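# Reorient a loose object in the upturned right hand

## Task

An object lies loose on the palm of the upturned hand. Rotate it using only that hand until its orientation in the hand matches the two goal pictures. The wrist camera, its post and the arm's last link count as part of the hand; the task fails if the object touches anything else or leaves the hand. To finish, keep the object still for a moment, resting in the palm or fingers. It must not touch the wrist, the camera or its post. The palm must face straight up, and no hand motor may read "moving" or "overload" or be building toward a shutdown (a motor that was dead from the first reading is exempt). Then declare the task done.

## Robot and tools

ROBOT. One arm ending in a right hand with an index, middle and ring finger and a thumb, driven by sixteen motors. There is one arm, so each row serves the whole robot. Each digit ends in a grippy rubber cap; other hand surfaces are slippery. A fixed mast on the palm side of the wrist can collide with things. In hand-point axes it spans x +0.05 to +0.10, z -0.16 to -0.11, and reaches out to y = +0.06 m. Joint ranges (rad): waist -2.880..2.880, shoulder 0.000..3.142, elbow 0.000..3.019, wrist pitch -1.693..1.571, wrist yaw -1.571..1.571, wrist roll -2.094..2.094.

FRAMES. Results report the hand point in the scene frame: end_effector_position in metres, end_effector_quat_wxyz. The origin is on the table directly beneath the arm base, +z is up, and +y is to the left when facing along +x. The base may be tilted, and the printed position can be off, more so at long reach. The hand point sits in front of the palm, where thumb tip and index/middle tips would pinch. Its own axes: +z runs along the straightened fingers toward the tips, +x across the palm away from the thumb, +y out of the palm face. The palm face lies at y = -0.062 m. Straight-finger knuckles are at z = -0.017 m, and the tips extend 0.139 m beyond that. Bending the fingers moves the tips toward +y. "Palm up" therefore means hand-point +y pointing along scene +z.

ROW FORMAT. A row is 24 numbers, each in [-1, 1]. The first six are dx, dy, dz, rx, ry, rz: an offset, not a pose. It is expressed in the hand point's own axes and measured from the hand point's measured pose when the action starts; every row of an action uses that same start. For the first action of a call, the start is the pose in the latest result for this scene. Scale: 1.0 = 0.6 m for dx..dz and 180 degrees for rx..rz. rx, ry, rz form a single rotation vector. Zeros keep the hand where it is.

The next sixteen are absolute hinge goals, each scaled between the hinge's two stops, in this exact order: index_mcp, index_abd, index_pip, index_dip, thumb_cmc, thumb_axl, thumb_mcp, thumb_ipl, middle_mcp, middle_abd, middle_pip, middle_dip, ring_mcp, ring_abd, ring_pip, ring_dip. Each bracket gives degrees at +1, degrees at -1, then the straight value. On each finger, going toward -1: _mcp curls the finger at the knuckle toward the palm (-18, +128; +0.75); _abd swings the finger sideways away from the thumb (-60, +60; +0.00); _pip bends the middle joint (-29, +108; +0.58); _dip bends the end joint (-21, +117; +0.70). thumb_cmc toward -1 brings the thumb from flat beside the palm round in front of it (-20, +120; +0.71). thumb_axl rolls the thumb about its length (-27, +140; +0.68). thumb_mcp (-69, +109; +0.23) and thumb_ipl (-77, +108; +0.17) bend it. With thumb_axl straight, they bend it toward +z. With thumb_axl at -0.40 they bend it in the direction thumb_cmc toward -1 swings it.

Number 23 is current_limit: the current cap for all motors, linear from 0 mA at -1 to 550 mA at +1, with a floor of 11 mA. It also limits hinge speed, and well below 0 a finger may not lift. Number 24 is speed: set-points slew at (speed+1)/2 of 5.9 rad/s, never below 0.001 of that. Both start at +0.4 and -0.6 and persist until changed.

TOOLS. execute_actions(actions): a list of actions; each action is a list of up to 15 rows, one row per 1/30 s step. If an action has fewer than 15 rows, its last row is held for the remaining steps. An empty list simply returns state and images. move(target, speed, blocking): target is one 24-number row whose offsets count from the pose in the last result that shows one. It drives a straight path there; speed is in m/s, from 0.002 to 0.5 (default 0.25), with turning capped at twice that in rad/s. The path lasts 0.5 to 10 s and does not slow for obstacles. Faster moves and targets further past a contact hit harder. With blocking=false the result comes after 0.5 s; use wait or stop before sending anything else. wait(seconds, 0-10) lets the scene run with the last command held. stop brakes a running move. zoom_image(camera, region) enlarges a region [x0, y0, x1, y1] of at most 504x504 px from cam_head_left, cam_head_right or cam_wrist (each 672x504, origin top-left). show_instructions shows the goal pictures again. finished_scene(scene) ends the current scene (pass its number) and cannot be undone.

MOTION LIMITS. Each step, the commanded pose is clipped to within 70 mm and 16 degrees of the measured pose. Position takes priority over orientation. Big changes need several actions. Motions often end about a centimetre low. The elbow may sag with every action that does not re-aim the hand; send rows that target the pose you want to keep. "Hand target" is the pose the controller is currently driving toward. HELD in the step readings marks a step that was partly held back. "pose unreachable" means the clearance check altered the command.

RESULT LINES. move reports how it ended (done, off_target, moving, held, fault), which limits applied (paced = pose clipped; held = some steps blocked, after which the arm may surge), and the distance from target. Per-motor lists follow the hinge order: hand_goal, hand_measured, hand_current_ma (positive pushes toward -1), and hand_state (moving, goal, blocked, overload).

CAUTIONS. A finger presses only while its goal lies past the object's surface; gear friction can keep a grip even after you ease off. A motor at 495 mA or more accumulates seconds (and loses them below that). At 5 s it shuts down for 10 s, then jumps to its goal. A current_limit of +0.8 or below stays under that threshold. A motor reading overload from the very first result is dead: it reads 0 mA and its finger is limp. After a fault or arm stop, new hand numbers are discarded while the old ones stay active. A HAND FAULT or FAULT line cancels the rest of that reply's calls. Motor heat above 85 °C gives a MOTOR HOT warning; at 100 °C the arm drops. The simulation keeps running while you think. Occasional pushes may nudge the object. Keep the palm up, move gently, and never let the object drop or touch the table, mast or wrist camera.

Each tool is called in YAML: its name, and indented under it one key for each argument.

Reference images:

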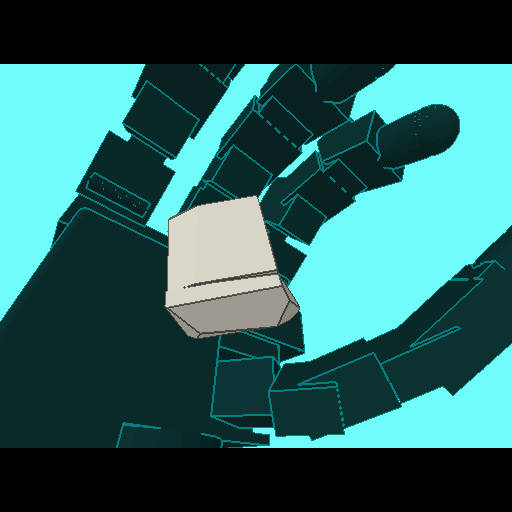

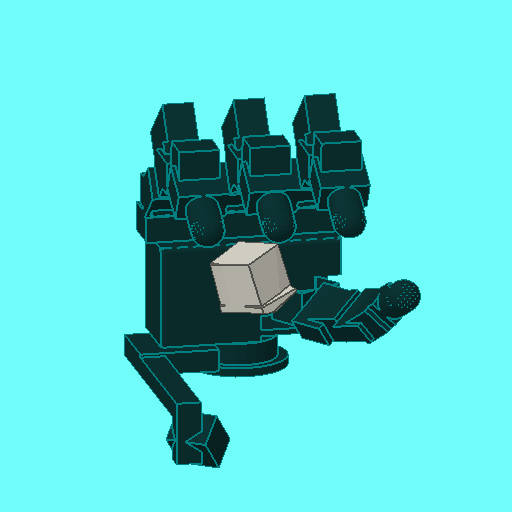

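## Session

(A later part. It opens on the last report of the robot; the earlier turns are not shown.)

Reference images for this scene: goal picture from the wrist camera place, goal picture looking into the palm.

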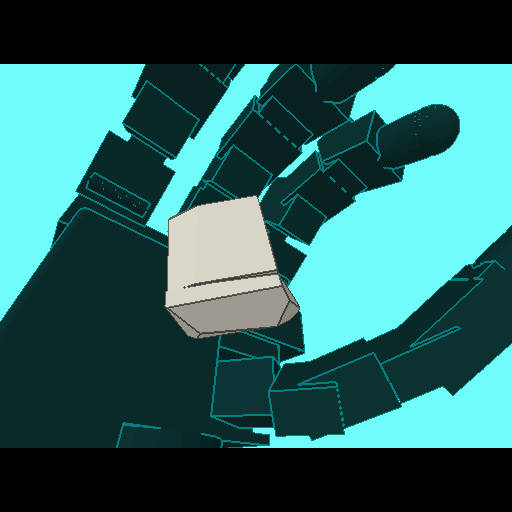

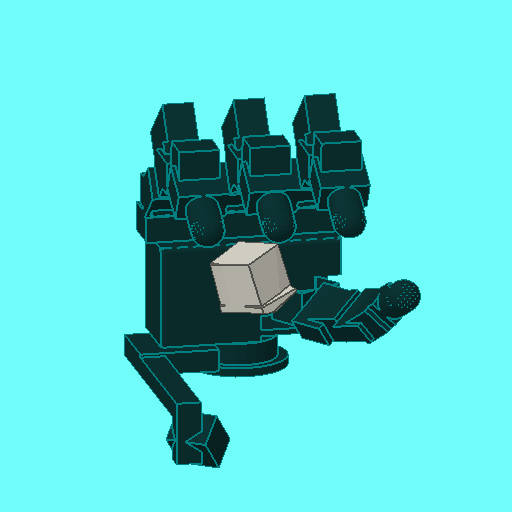

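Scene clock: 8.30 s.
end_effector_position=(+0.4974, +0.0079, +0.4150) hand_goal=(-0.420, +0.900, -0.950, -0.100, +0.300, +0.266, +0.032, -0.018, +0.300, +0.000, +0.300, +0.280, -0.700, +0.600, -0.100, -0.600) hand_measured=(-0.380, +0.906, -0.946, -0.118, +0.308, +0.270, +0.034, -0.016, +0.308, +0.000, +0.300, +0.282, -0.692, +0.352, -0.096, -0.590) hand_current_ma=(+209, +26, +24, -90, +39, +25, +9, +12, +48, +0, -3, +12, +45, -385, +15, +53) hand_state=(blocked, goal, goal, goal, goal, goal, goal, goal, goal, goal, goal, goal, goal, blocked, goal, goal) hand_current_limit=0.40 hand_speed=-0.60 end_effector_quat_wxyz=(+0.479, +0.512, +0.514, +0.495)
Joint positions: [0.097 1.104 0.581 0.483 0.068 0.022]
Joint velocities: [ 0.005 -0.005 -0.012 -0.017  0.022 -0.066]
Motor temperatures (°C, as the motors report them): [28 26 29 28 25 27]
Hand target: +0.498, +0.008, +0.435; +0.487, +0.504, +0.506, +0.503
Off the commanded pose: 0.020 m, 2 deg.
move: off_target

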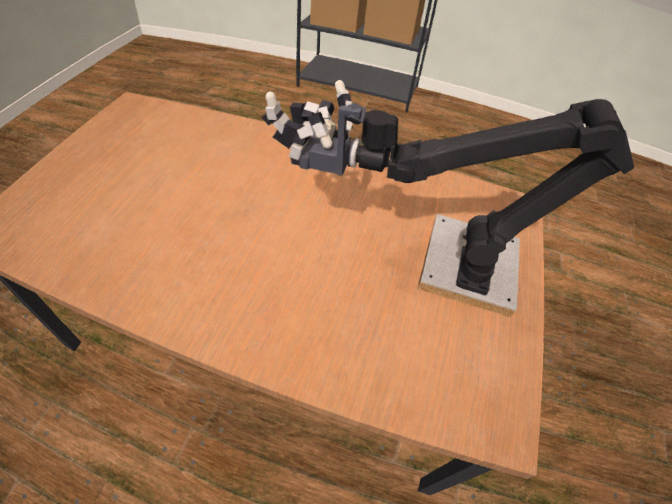

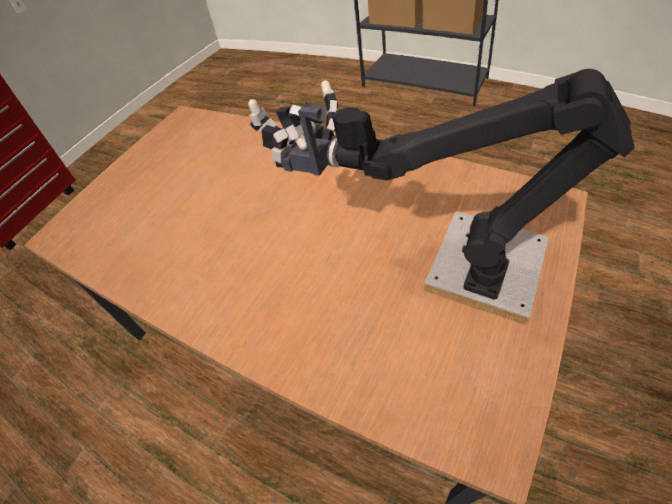

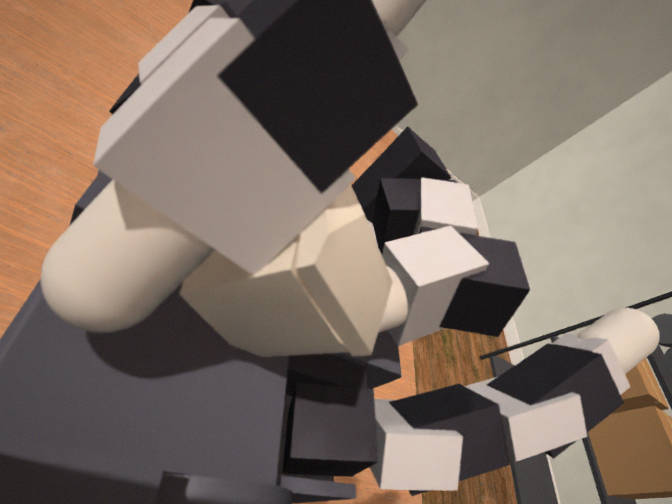

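move:
  target: [0,0.033,0,-0.01,0,0, -0.3,0.3,-0.7,-0.2, 0,0.266,0.032,-0.018, 0.3,0,0.3,0.28, -0.7,0.7,-0.1,-0.6, 0.4,-0.7]

move:
  target: [0,0.033,0,-0.01,0,0, -0.2,0,-0.6,-0.2, 0,0.266,0.032,-0.018, 0.3,0,0.3,0.28, 0,0.2,0,0.2, 0.4,-0.6]

zoom_image:
  camera: "cam_head_left"
  region: [250,60,410,190]

Scene clock: 9.43 s.
end_effector_position=(+0.4974, +0.0079, +0.4150) hand_goal=(-0.300, +0.300, -0.700, -0.200, +0.000, +0.266, +0.032, -0.018, +0.300, +0.000, +0.300, +0.280, -0.700, +0.700, -0.100, -0.600) hand_measured=(-0.312, +0.300, -0.712, -0.204, +0.016, +0.270, +0.034, -0.016, +0.308, +0.000, +0.300, +0.282, -0.692, +0.622, -0.104, -0.598) hand_current_ma=(-60, -3, -66, -15, +86, +25, +9, +12, +48, +0, -3, +12, +42, -341, -23, +9) hand_state=(goal, goal, goal, goal, goal, goal, goal, goal, goal, goal, goal, goal, goal, blocked, goal, goal) hand_current_limit=0.40 hand_speed=-0.70 end_effector_quat_wxyz=(+0.479, +0.512, +0.514, +0.495)
Joint positions: [0.097 1.104 0.581 0.483 0.068 0.022]
Joint velocities: [ 0.005  0.005 -0.002  0.012  0.007 -0.007]
Motor temperatures (°C, as the motors report them): [28 26 29 28 25 27]
Hand target: +0.498, +0.008, +0.435; +0.487, +0.504, +0.506, +0.503
Off the commanded pose: 0.020 m, 2 deg.
move: off_target

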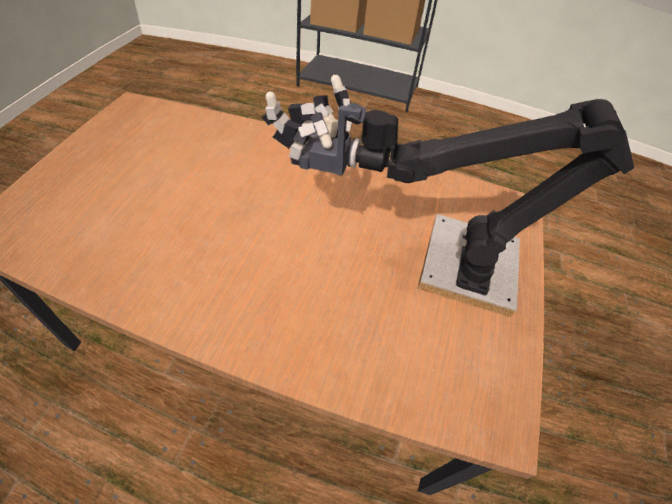

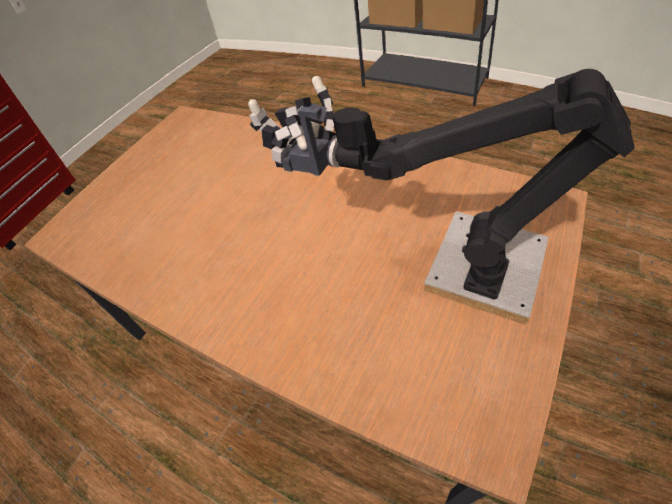

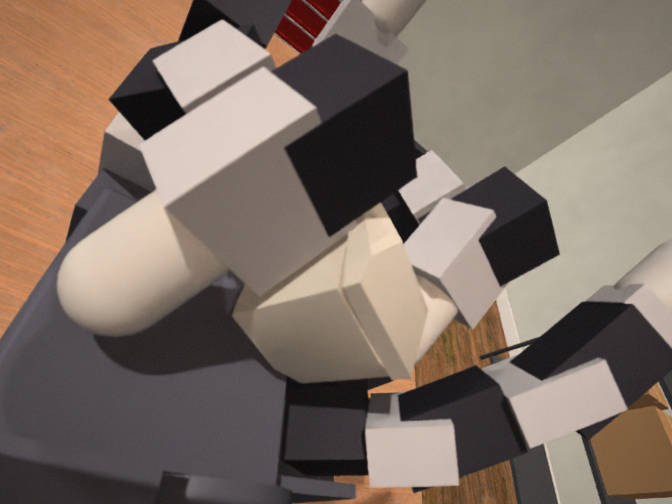

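Scene clock: 10.53 s.
end_effector_position=(+0.4974, +0.0079, +0.4150) hand_goal=(-0.200, +0.000, -0.600, -0.200, +0.000, +0.266, +0.032, -0.018, +0.300, +0.000, +0.300, +0.280, +0.000, +0.200, +0.000, +0.200) hand_measured=(-0.200, +0.004, -0.608, -0.204, +0.016, +0.270, +0.034, -0.016, +0.310, +0.000, +0.300, +0.282, +0.004, +0.206, -0.002, +0.196) hand_current_ma=(-2, +14, -40, -15, +83, +25, +9, +12, +52, +0, -2, +12, +22, +25, -14, -18) hand_state=(goal, goal, goal, goal, goal, goal, goal, goal, goal, goal, goal, goal, goal, goal, goal, goal) hand_current_limit=0.40 hand_speed=-0.60 end_effector_quat_wxyz=(+0.479, +0.512, +0.514, +0.495)
Joint positions: [0.097 1.104 0.581 0.483 0.068 0.022]
Joint velocities: [-0.015 -0.015 -0.007 -0.007  0.022 -0.007]
Motor temperatures (°C, as the motors report them): [28 26 30 28 25 27]
Hand target: +0.498, +0.008, +0.435; +0.487, +0.504, +0.506, +0.503
Off the commanded pose: 0.020 m, 2 deg.
move: off_target

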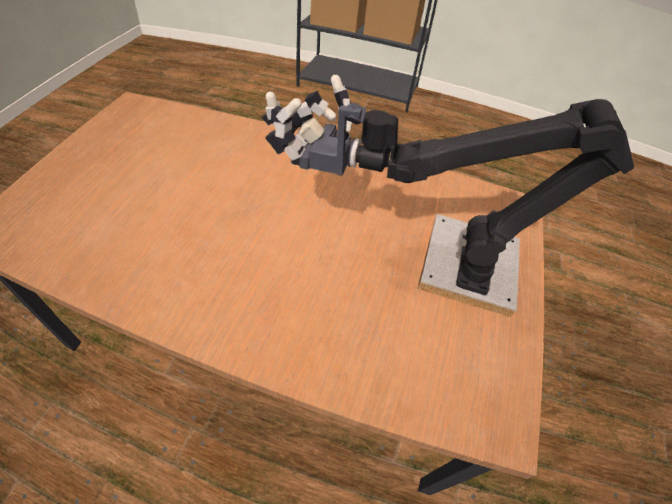

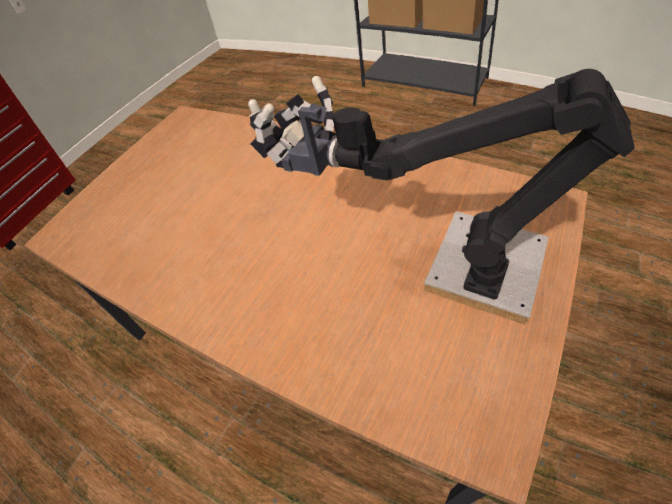

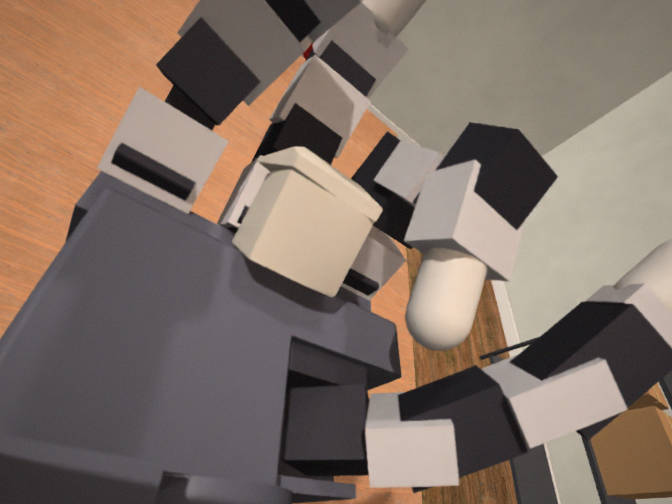

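Region (250, 60, 410, 190) of cam_head_left's 672x504 image, scaled by 3.150, with more detail than that image has; it fills the top 410 rows of this view, and the rest is white.

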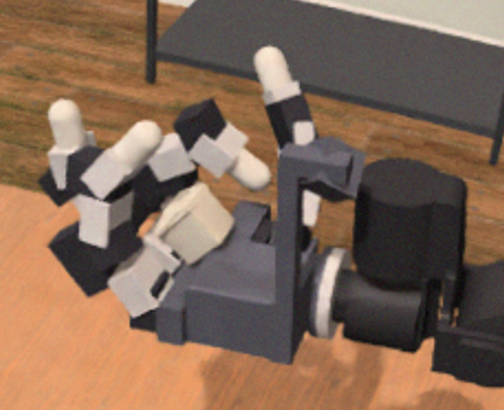

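zoom_image:
  camera: "cam_wrist"
  region: [200,120,420,320]

move:
  target: [0,0.033,0,-0.01,0,0, -0.3,0,0,0.2, 0,0.266,0.032,-0.018, -0.3,0,0.3,0.28, 0,0,0,0.2, 0.4,-0.6]

zoom_image:
  camera: "cam_wrist"
  region: [160,120,460,420]

Region (200, 120, 420, 320) of cam_wrist's 672x504 image, scaled by 2.291, with more detail than that image has; it fills the top 458 rows of this view, and the rest is white.

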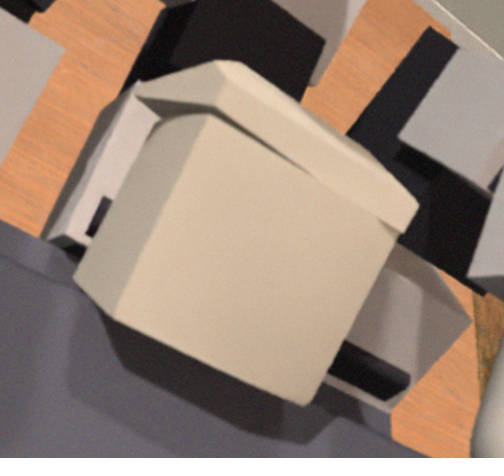

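Scene clock: 11.57 s.
end_effector_position=(+0.4974, +0.0079, +0.4150) hand_goal=(-0.300, +0.000, +0.000, +0.200, +0.000, +0.266, +0.032, -0.018, -0.300, +0.000, +0.300, +0.280, +0.000, +0.000, +0.000, +0.200) hand_measured=(-0.294, +0.004, -0.006, +0.196, +0.016, +0.270, +0.034, -0.016, -0.078, -0.002, +0.300, +0.282, +0.004, +0.004, -0.002, +0.196) hand_current_ma=(+29, +14, -27, -22, +83, +25, +9, +12, +385, -9, -1, +12, +22, +17, -14, -18) hand_state=(goal, goal, goal, goal, goal, goal, goal, goal, blocked, goal, goal, goal, goal, goal, goal, goal) hand_current_limit=0.40 hand_speed=-0.60 end_effector_quat_wxyz=(+0.479, +0.512, +0.514, +0.495)
Joint positions: [0.097 1.104 0.581 0.483 0.068 0.022]
Joint velocities: [-0.015 -0.005  0.007  0.012 -0.095  0.037]
Motor temperatures (°C, as the motors report them): [28 26 30 28 25 27]
Hand target: +0.498, +0.008, +0.435; +0.487, +0.504, +0.506, +0.503
Off the commanded pose: 0.020 m, 2 deg.
move: off_target

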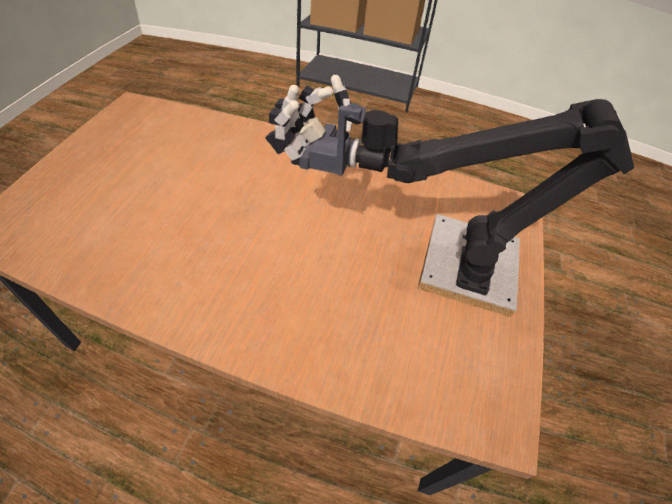

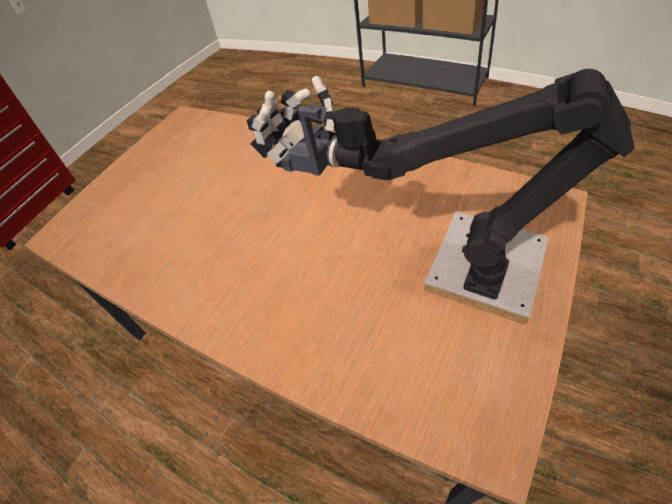

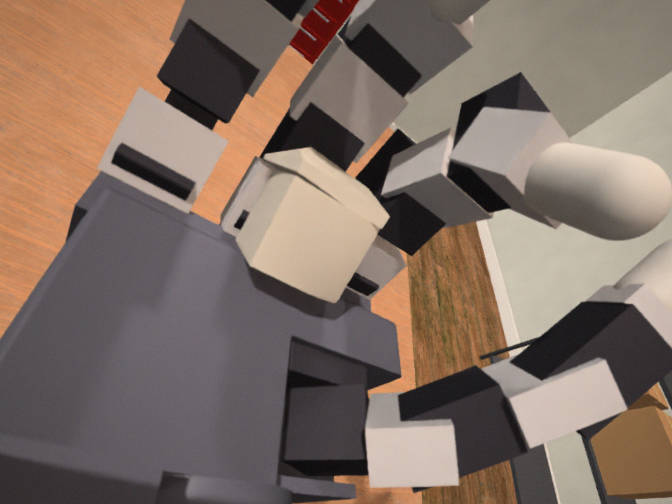

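Region (160, 120, 460, 420) of cam_wrist's 672x504 image, scaled by 1.680, with more detail than that image has.

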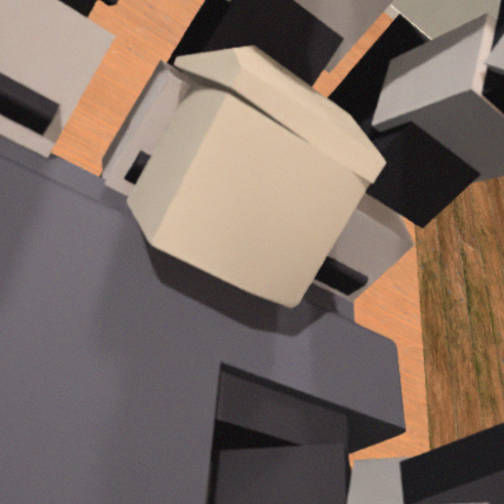

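move:
  target: [0,0.033,0,-0.12,0,0, 0,0,0.9,0.2, -0.5,0.266,0.032,-0.018, 0.1,0,0.9,0.28, 0,0,0,0.2, 0.4,-0.6]

move:
  target: [0,0.033,0,-0.01,0,0, -0.5,0,0.9,0.2, -0.5,0.266,0.032,-0.018, -0.3,0,0.9,0.28, 0,0,0,0.2, 0.5,-0.6]

Scene clock: 13.13 s.
end_effector_position=(+0.4992, +0.0086, +0.4196) hand_goal=(+0.000, +0.000, +0.900, +0.200, -0.500, +0.266, +0.032, -0.018, +0.100, +0.000, +0.900, +0.280, +0.000, +0.000, +0.000, +0.200) hand_measured=(+0.006, +0.004, +0.900, +0.198, -0.498, +0.268, +0.032, -0.016, +0.108, -0.002, +0.900, +0.282, +0.004, +0.004, -0.002, +0.196) hand_current_ma=(+29, +14, -3, -15, +15, +13, +4, +10, +38, -9, -1, +12, +25, +17, -14, -18) hand_state=(goal, goal, goal, goal, goal, goal, goal, goal, goal, goal, goal, goal, goal, goal, goal, goal) hand_current_limit=0.40 hand_speed=-0.60 end_effector_quat_wxyz=(+0.552, +0.429, +0.423, +0.577)
Joint positions: [0.097 1.392 0.573 1.109 0.069 0.015]
Joint velocities: [-0.015 -0.005 -0.002  0.002 -0.007  0.022]
Motor temperatures (°C, as the motors report them): [28 26 30 28 25 27]
Hand target: +0.498, +0.008, +0.435; +0.565, +0.415, +0.410, +0.583
Off the commanded pose: 0.015 m, 3 deg.
move: off_target

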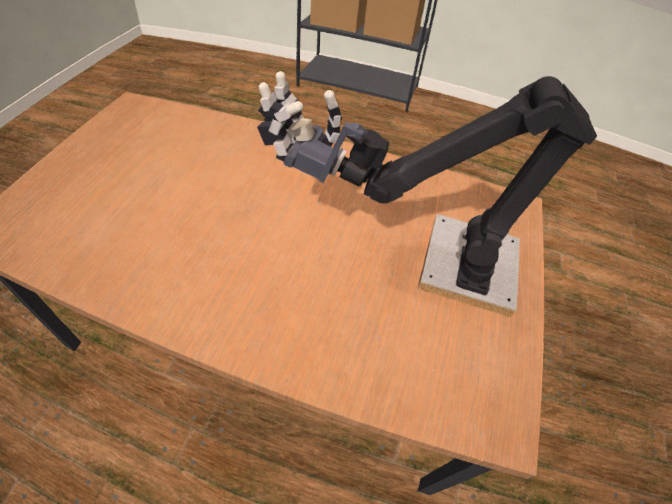

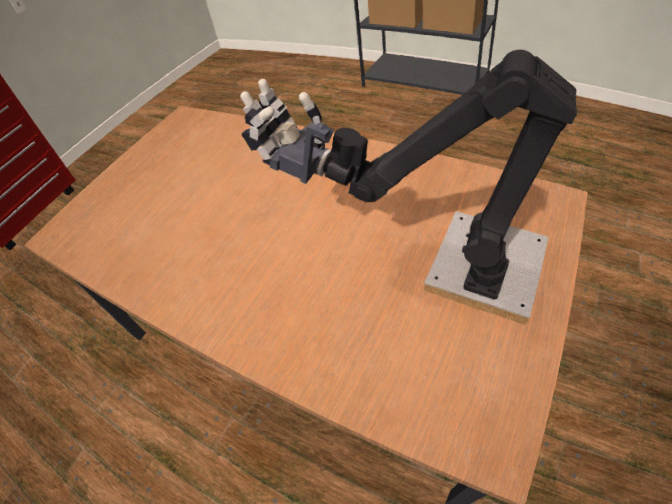

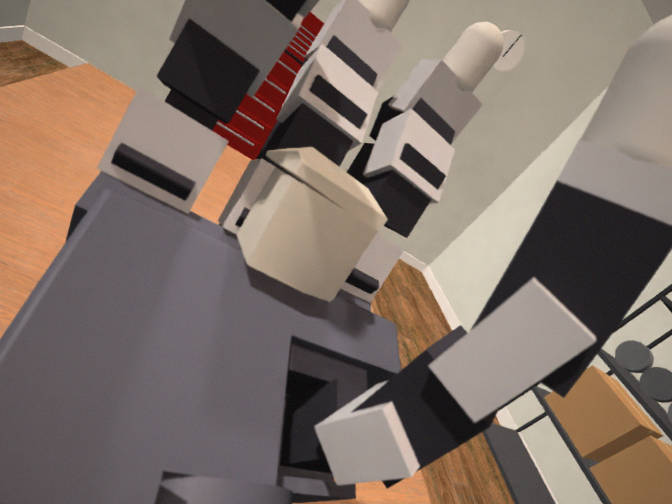

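Scene clock: 13.97 s.
end_effector_position=(+0.4943, +0.0082, +0.4290) hand_goal=(-0.500, +0.000, +0.900, +0.200, -0.500, +0.266, +0.032, -0.018, -0.300, +0.000, +0.900, +0.280, +0.000, +0.000, +0.000, +0.200) hand_measured=(-0.500, +0.004, +0.900, +0.198, -0.498, +0.268, +0.032, -0.016, -0.088, -0.004, +0.900, +0.282, +0.004, +0.004, -0.002, +0.196) hand_current_ma=(+4, +14, -2, -15, +15, +13, +4, +10, +413, -16, +0, +12, +25, +17, -14, -18) hand_state=(goal, goal, goal, goal, goal, goal, goal, goal, blocked, goal, goal, goal, goal, goal, goal, goal) hand_current_limit=0.50 hand_speed=-0.60 end_effector_quat_wxyz=(+0.555, +0.424, +0.418, +0.581)
Joint positions: [0.097 1.369 0.573 1.103 0.069 0.015]
Joint velocities: [-0.015  0.005 -0.002 -0.012  0.037 -0.051]
Motor temperatures (°C, as the motors report them): [28 26 30 28 25 27]
Hand target: +0.494, +0.008, +0.438; +0.558, +0.420, +0.414, +0.584
Off the commanded pose: 0.010 m, 1 deg.
move: done

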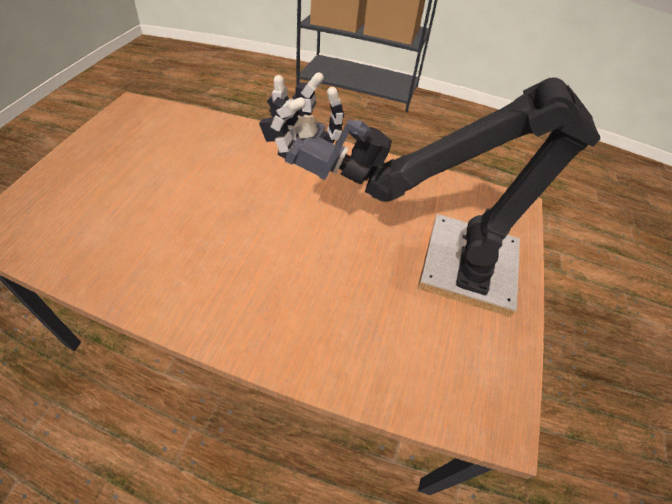

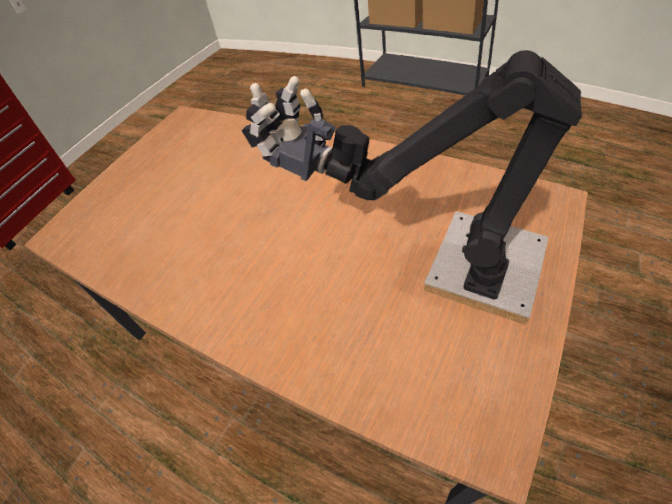

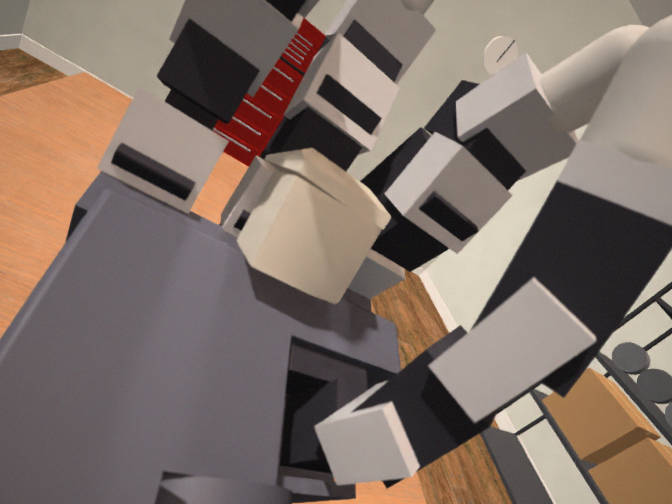

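move:
  target: [0,0.016,0,-0.004,0,0, 0,-0.4,0.6,0.5, -0.5,0.266,0.032,-0.018, 0.3,-0.3,0.9,0.28, 0,-0.2,0,0.2, 0.5,-0.6]

move:
  target: [0,0.016,0,-0.004,0,0, -0.7,-0.4,0.6,0.5, -0.5,0.266,0.032,-0.018, 0.3,-0.3,0.9,0.28, 0,-0.2,0,0.2, 0.5,-0.6]

Scene clock: 14.93 s.
end_effector_position=(+0.4941, +0.0082, +0.4295) hand_goal=(+0.000, -0.400, +0.600, +0.500, -0.500, +0.266, +0.032, -0.018, +0.300, -0.300, +0.900, +0.280, +0.000, -0.200, +0.000, +0.200) hand_measured=(+0.002, -0.400, +0.604, +0.498, -0.498, +0.268, +0.032, -0.016, +0.308, -0.298, +0.900, +0.282, +0.004, -0.198, -0.002, +0.196) hand_current_ma=(+16, +4, +21, -15, +15, +13, +4, +10, +39, +8, +2, +12, +25, +12, -14, -18) hand_state=(goal, goal, goal, goal, goal, goal, goal, goal, goal, goal, goal, goal, goal, goal, goal, goal) hand_current_limit=0.50 hand_speed=-0.60 end_effector_quat_wxyz=(+0.555, +0.424, +0.418, +0.581)
Joint positions: [0.097 1.367 0.573 1.1   0.069 0.015]
Joint velocities: [-0.005  0.005 -0.002 -0.017  0.022 -0.007]
Motor temperatures (°C, as the motors report them): [28 26 30 28 25 27]
Hand target: +0.491, +0.008, +0.438; +0.557, +0.421, +0.414, +0.584
Off the commanded pose: 0.009 m, 1 deg.
move: done

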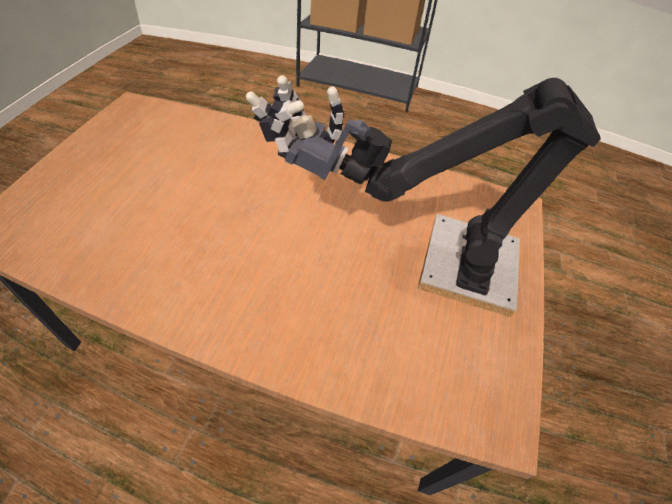

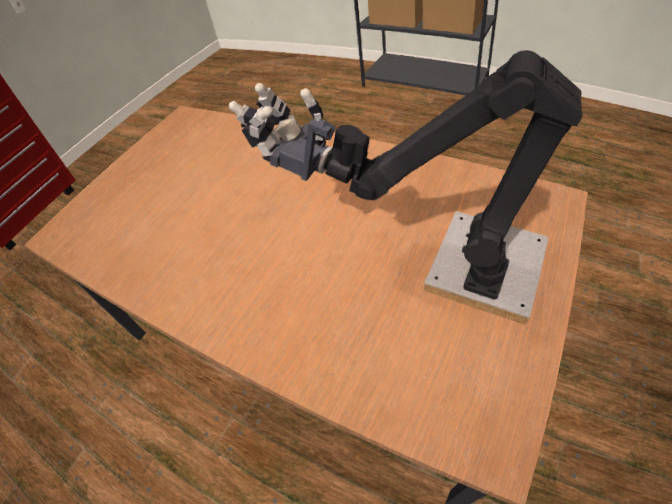

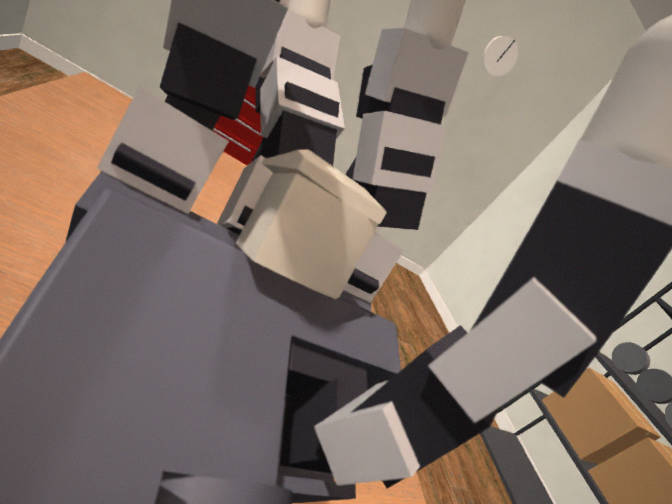

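Scene clock: 16.03 s.
end_effector_position=(+0.4937, +0.0082, +0.4303) hand_goal=(-0.700, -0.400, +0.600, +0.500, -0.500, +0.266, +0.032, -0.018, +0.300, -0.300, +0.900, +0.280, +0.000, -0.200, +0.000, +0.200) hand_measured=(-0.640, -0.406, +0.614, +0.508, -0.496, +0.264, +0.046, -0.014, +0.308, -0.298, +0.900, +0.282, +0.004, -0.198, -0.002, +0.196) hand_current_ma=(+317, -30, +80, +42, +27, -13, +87, +33, +39, +8, +2, +12, +25, +12, -14, -18) hand_state=(blocked, goal, goal, goal, goal, goal, goal, goal, goal, goal, goal, goal, goal, goal, goal, goal) hand_current_limit=0.50 hand_speed=-0.60 end_effector_quat_wxyz=(+0.555, +0.424, +0.418, +0.581)
Joint positions: [0.097 1.364 0.573 1.098 0.069 0.015]
Joint velocities: [-0.015 -0.005 -0.012  0.002 -0.007  0.081]
Motor temperatures (°C, as the motors report them): [28 26 30 28 25 27]
Hand target: +0.491, +0.008, +0.439; +0.557, +0.421, +0.415, +0.583
Off the commanded pose: 0.009 m, 1 deg.
move: done

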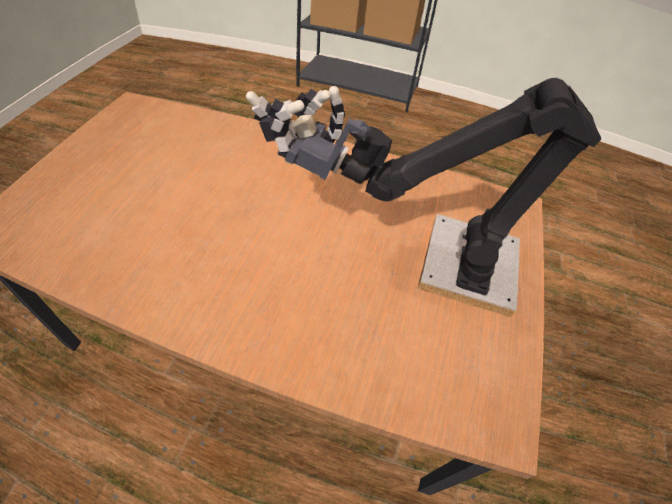

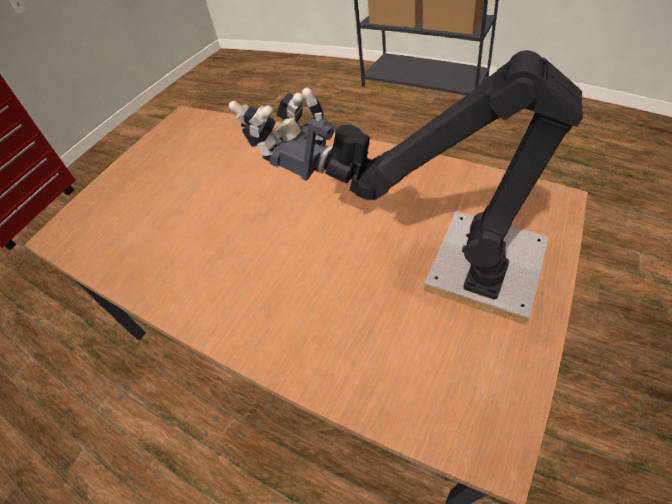

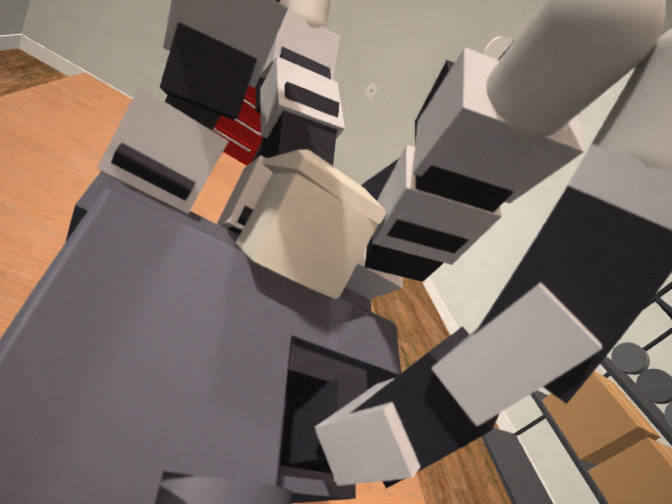

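Missed. Use the curled-tip sweep instead.

execute_actions:
  actions:
    - [[0,0.016,0.005,-0.004,0,0, 0.4,0,-0.95,-0.4, -0.3,0.266,0.032,-0.018, 0.3,-0.3,0.9,0.28, 0,-0.2,0,0.2, 0.5,0]]
    - [[0,0.016,0.005,-0.004,0,0, 0.4,0.9,-0.95,-0.4, -0.3,0.266,0.032,-0.018, 0.3,-0.3,0.9,0.28, 0,-0.2,0,0.2, 0.5,0]]

move:
  target: [0,0.016,0.005,-0.004,0,0, -0.2,0.9,-0.95,-0.3, -0.3,0.266,0.032,-0.018, 0.3,-0.3,0.9,0.28, 0,-0.2,0,0.2, 0.5,-0.6]

Scene clock: 17.23 s.
end_effector_position=(+0.4953, +0.0084, +0.4282) hand_goal=(+0.400, +0.900, -0.950, -0.400, -0.300, +0.266, +0.032, -0.018, +0.300, -0.300, +0.900, +0.280, +0.000, -0.200, +0.000, +0.200) hand_measured=(+0.404, +0.678, -0.614, -0.398, -0.292, +0.268, +0.034, -0.016, +0.308, -0.298, +0.900, +0.282, +0.004, -0.198, -0.002, +0.196) hand_current_ma=(+19, -65, +61, +12, +46, +18, +18, +14, +40, +8, +2, +12, +25, +11, -14, -18) hand_state=(goal, moving, moving, goal, goal, goal, goal, goal, goal, goal, goal, goal, goal, goal, goal, goal) hand_current_limit=0.50 hand_speed=0.00 end_effector_quat_wxyz=(+0.553, +0.427, +0.421, +0.578)
Joint positions: [0.097 1.364 0.573 1.087 0.069 0.015]
Joint velocities: [-0.015 -0.015 -0.007 -0.027 -0.037  0.007]
Motor temperatures (°C, as the motors report them): [28 26 30 28 25 27]
Hand target: +0.494, +0.008, +0.439; +0.556, +0.422, +0.416, +0.582
Off the commanded pose: 0.011 m, 1 deg.
Step readings (end_effector_position; steps 1 to 15: 1st action; 16 to 30: 2nd action):
0: (+0.4937, +0.0082, +0.4303)
1: (+0.4939, +0.0082, +0.4301)
2: (+0.4941, +0.0083, +0.4298)
4: (+0.4944, +0.0083, +0.4294)
8: (+0.4946, +0.0083, +0.4291)
15: (+0.4946, +0.0083, +0.4291)
16: (+0.4946, +0.0083, +0.4291)
17: (+0.4948, +0.0083, +0.4289)
19: (+0.4952, +0.0084, +0.4283)
23: (+0.4953, +0.0084, +0.4282)
30: end_effector_position above

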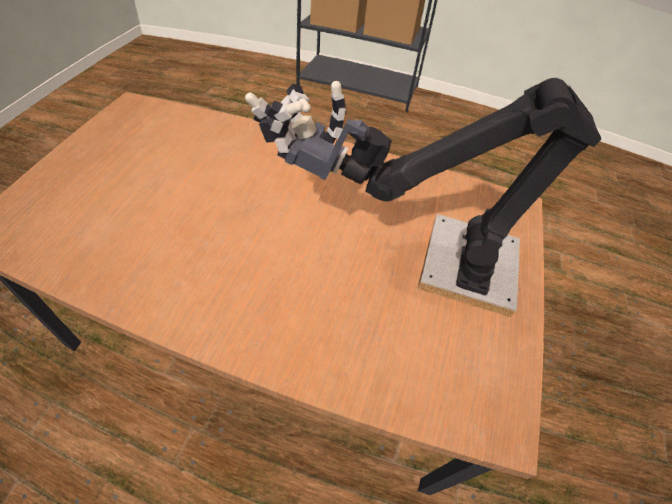

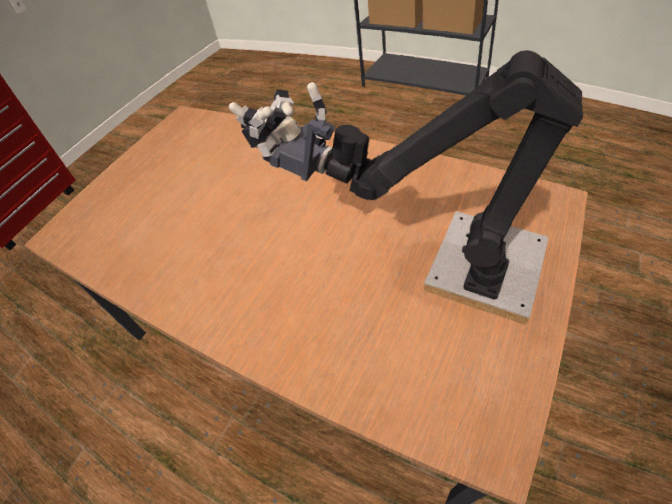

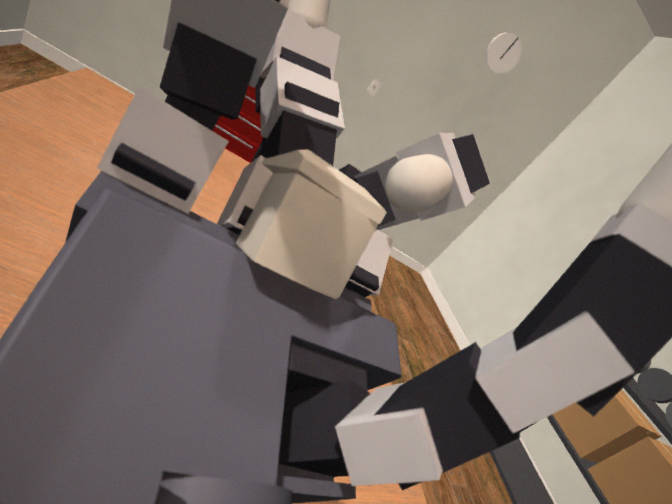

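Scene clock: 17.93 s.
end_effector_position=(+0.4961, +0.0084, +0.4270) hand_goal=(-0.200, +0.900, -0.950, -0.300, -0.300, +0.266, +0.032, -0.018, +0.300, -0.300, +0.900, +0.280, +0.000, -0.200, +0.000, +0.200) hand_measured=(+0.304, +0.914, -0.804, -0.282, -0.292, +0.268, +0.034, -0.016, +0.308, -0.298, +0.900, +0.282, +0.004, -0.198, -0.002, +0.196) hand_current_ma=(+413, +60, +413, +88, +46, +18, +18, +14, +40, +8, +2, +12, +25, +11, -14, -18) hand_state=(blocked, goal, blocked, goal, goal, goal, goal, goal, goal, goal, goal, goal, goal, goal, goal, goal) hand_current_limit=0.50 hand_speed=-0.60 end_effector_quat_wxyz=(+0.552, +0.429, +0.423, +0.577)
Joint positions: [0.097 1.364 0.573 1.082 0.069 0.015]
Joint velocities: [ 0.005 -0.015  0.002  0.007  0.066  0.007]
Motor temperatures (°C, as the motors report them): [28 26 30 28 25 27]
Hand target: +0.495, +0.008, +0.438; +0.555, +0.424, +0.418, +0.581
Off the commanded pose: 0.011 m, 1 deg.
move: off_target

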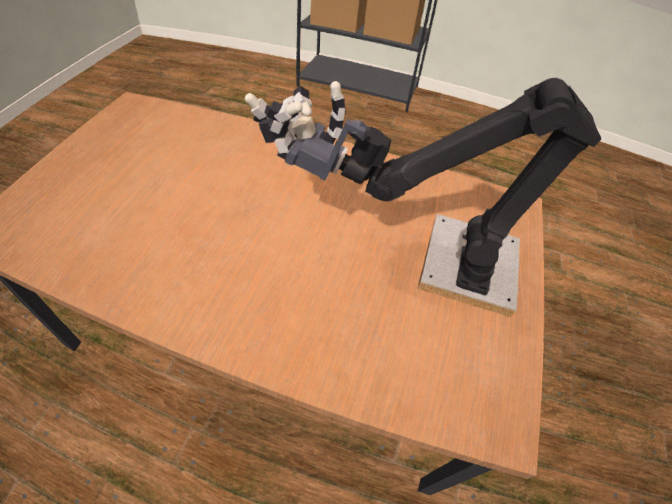

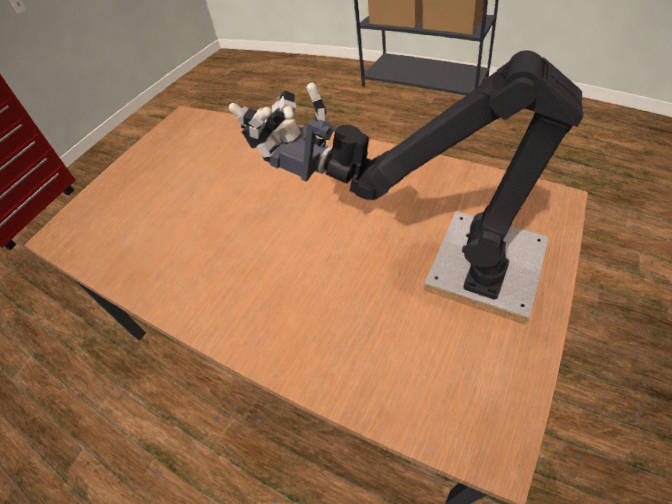

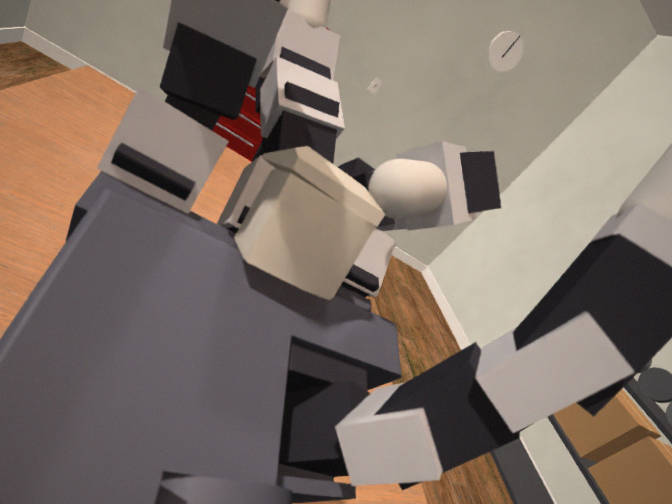

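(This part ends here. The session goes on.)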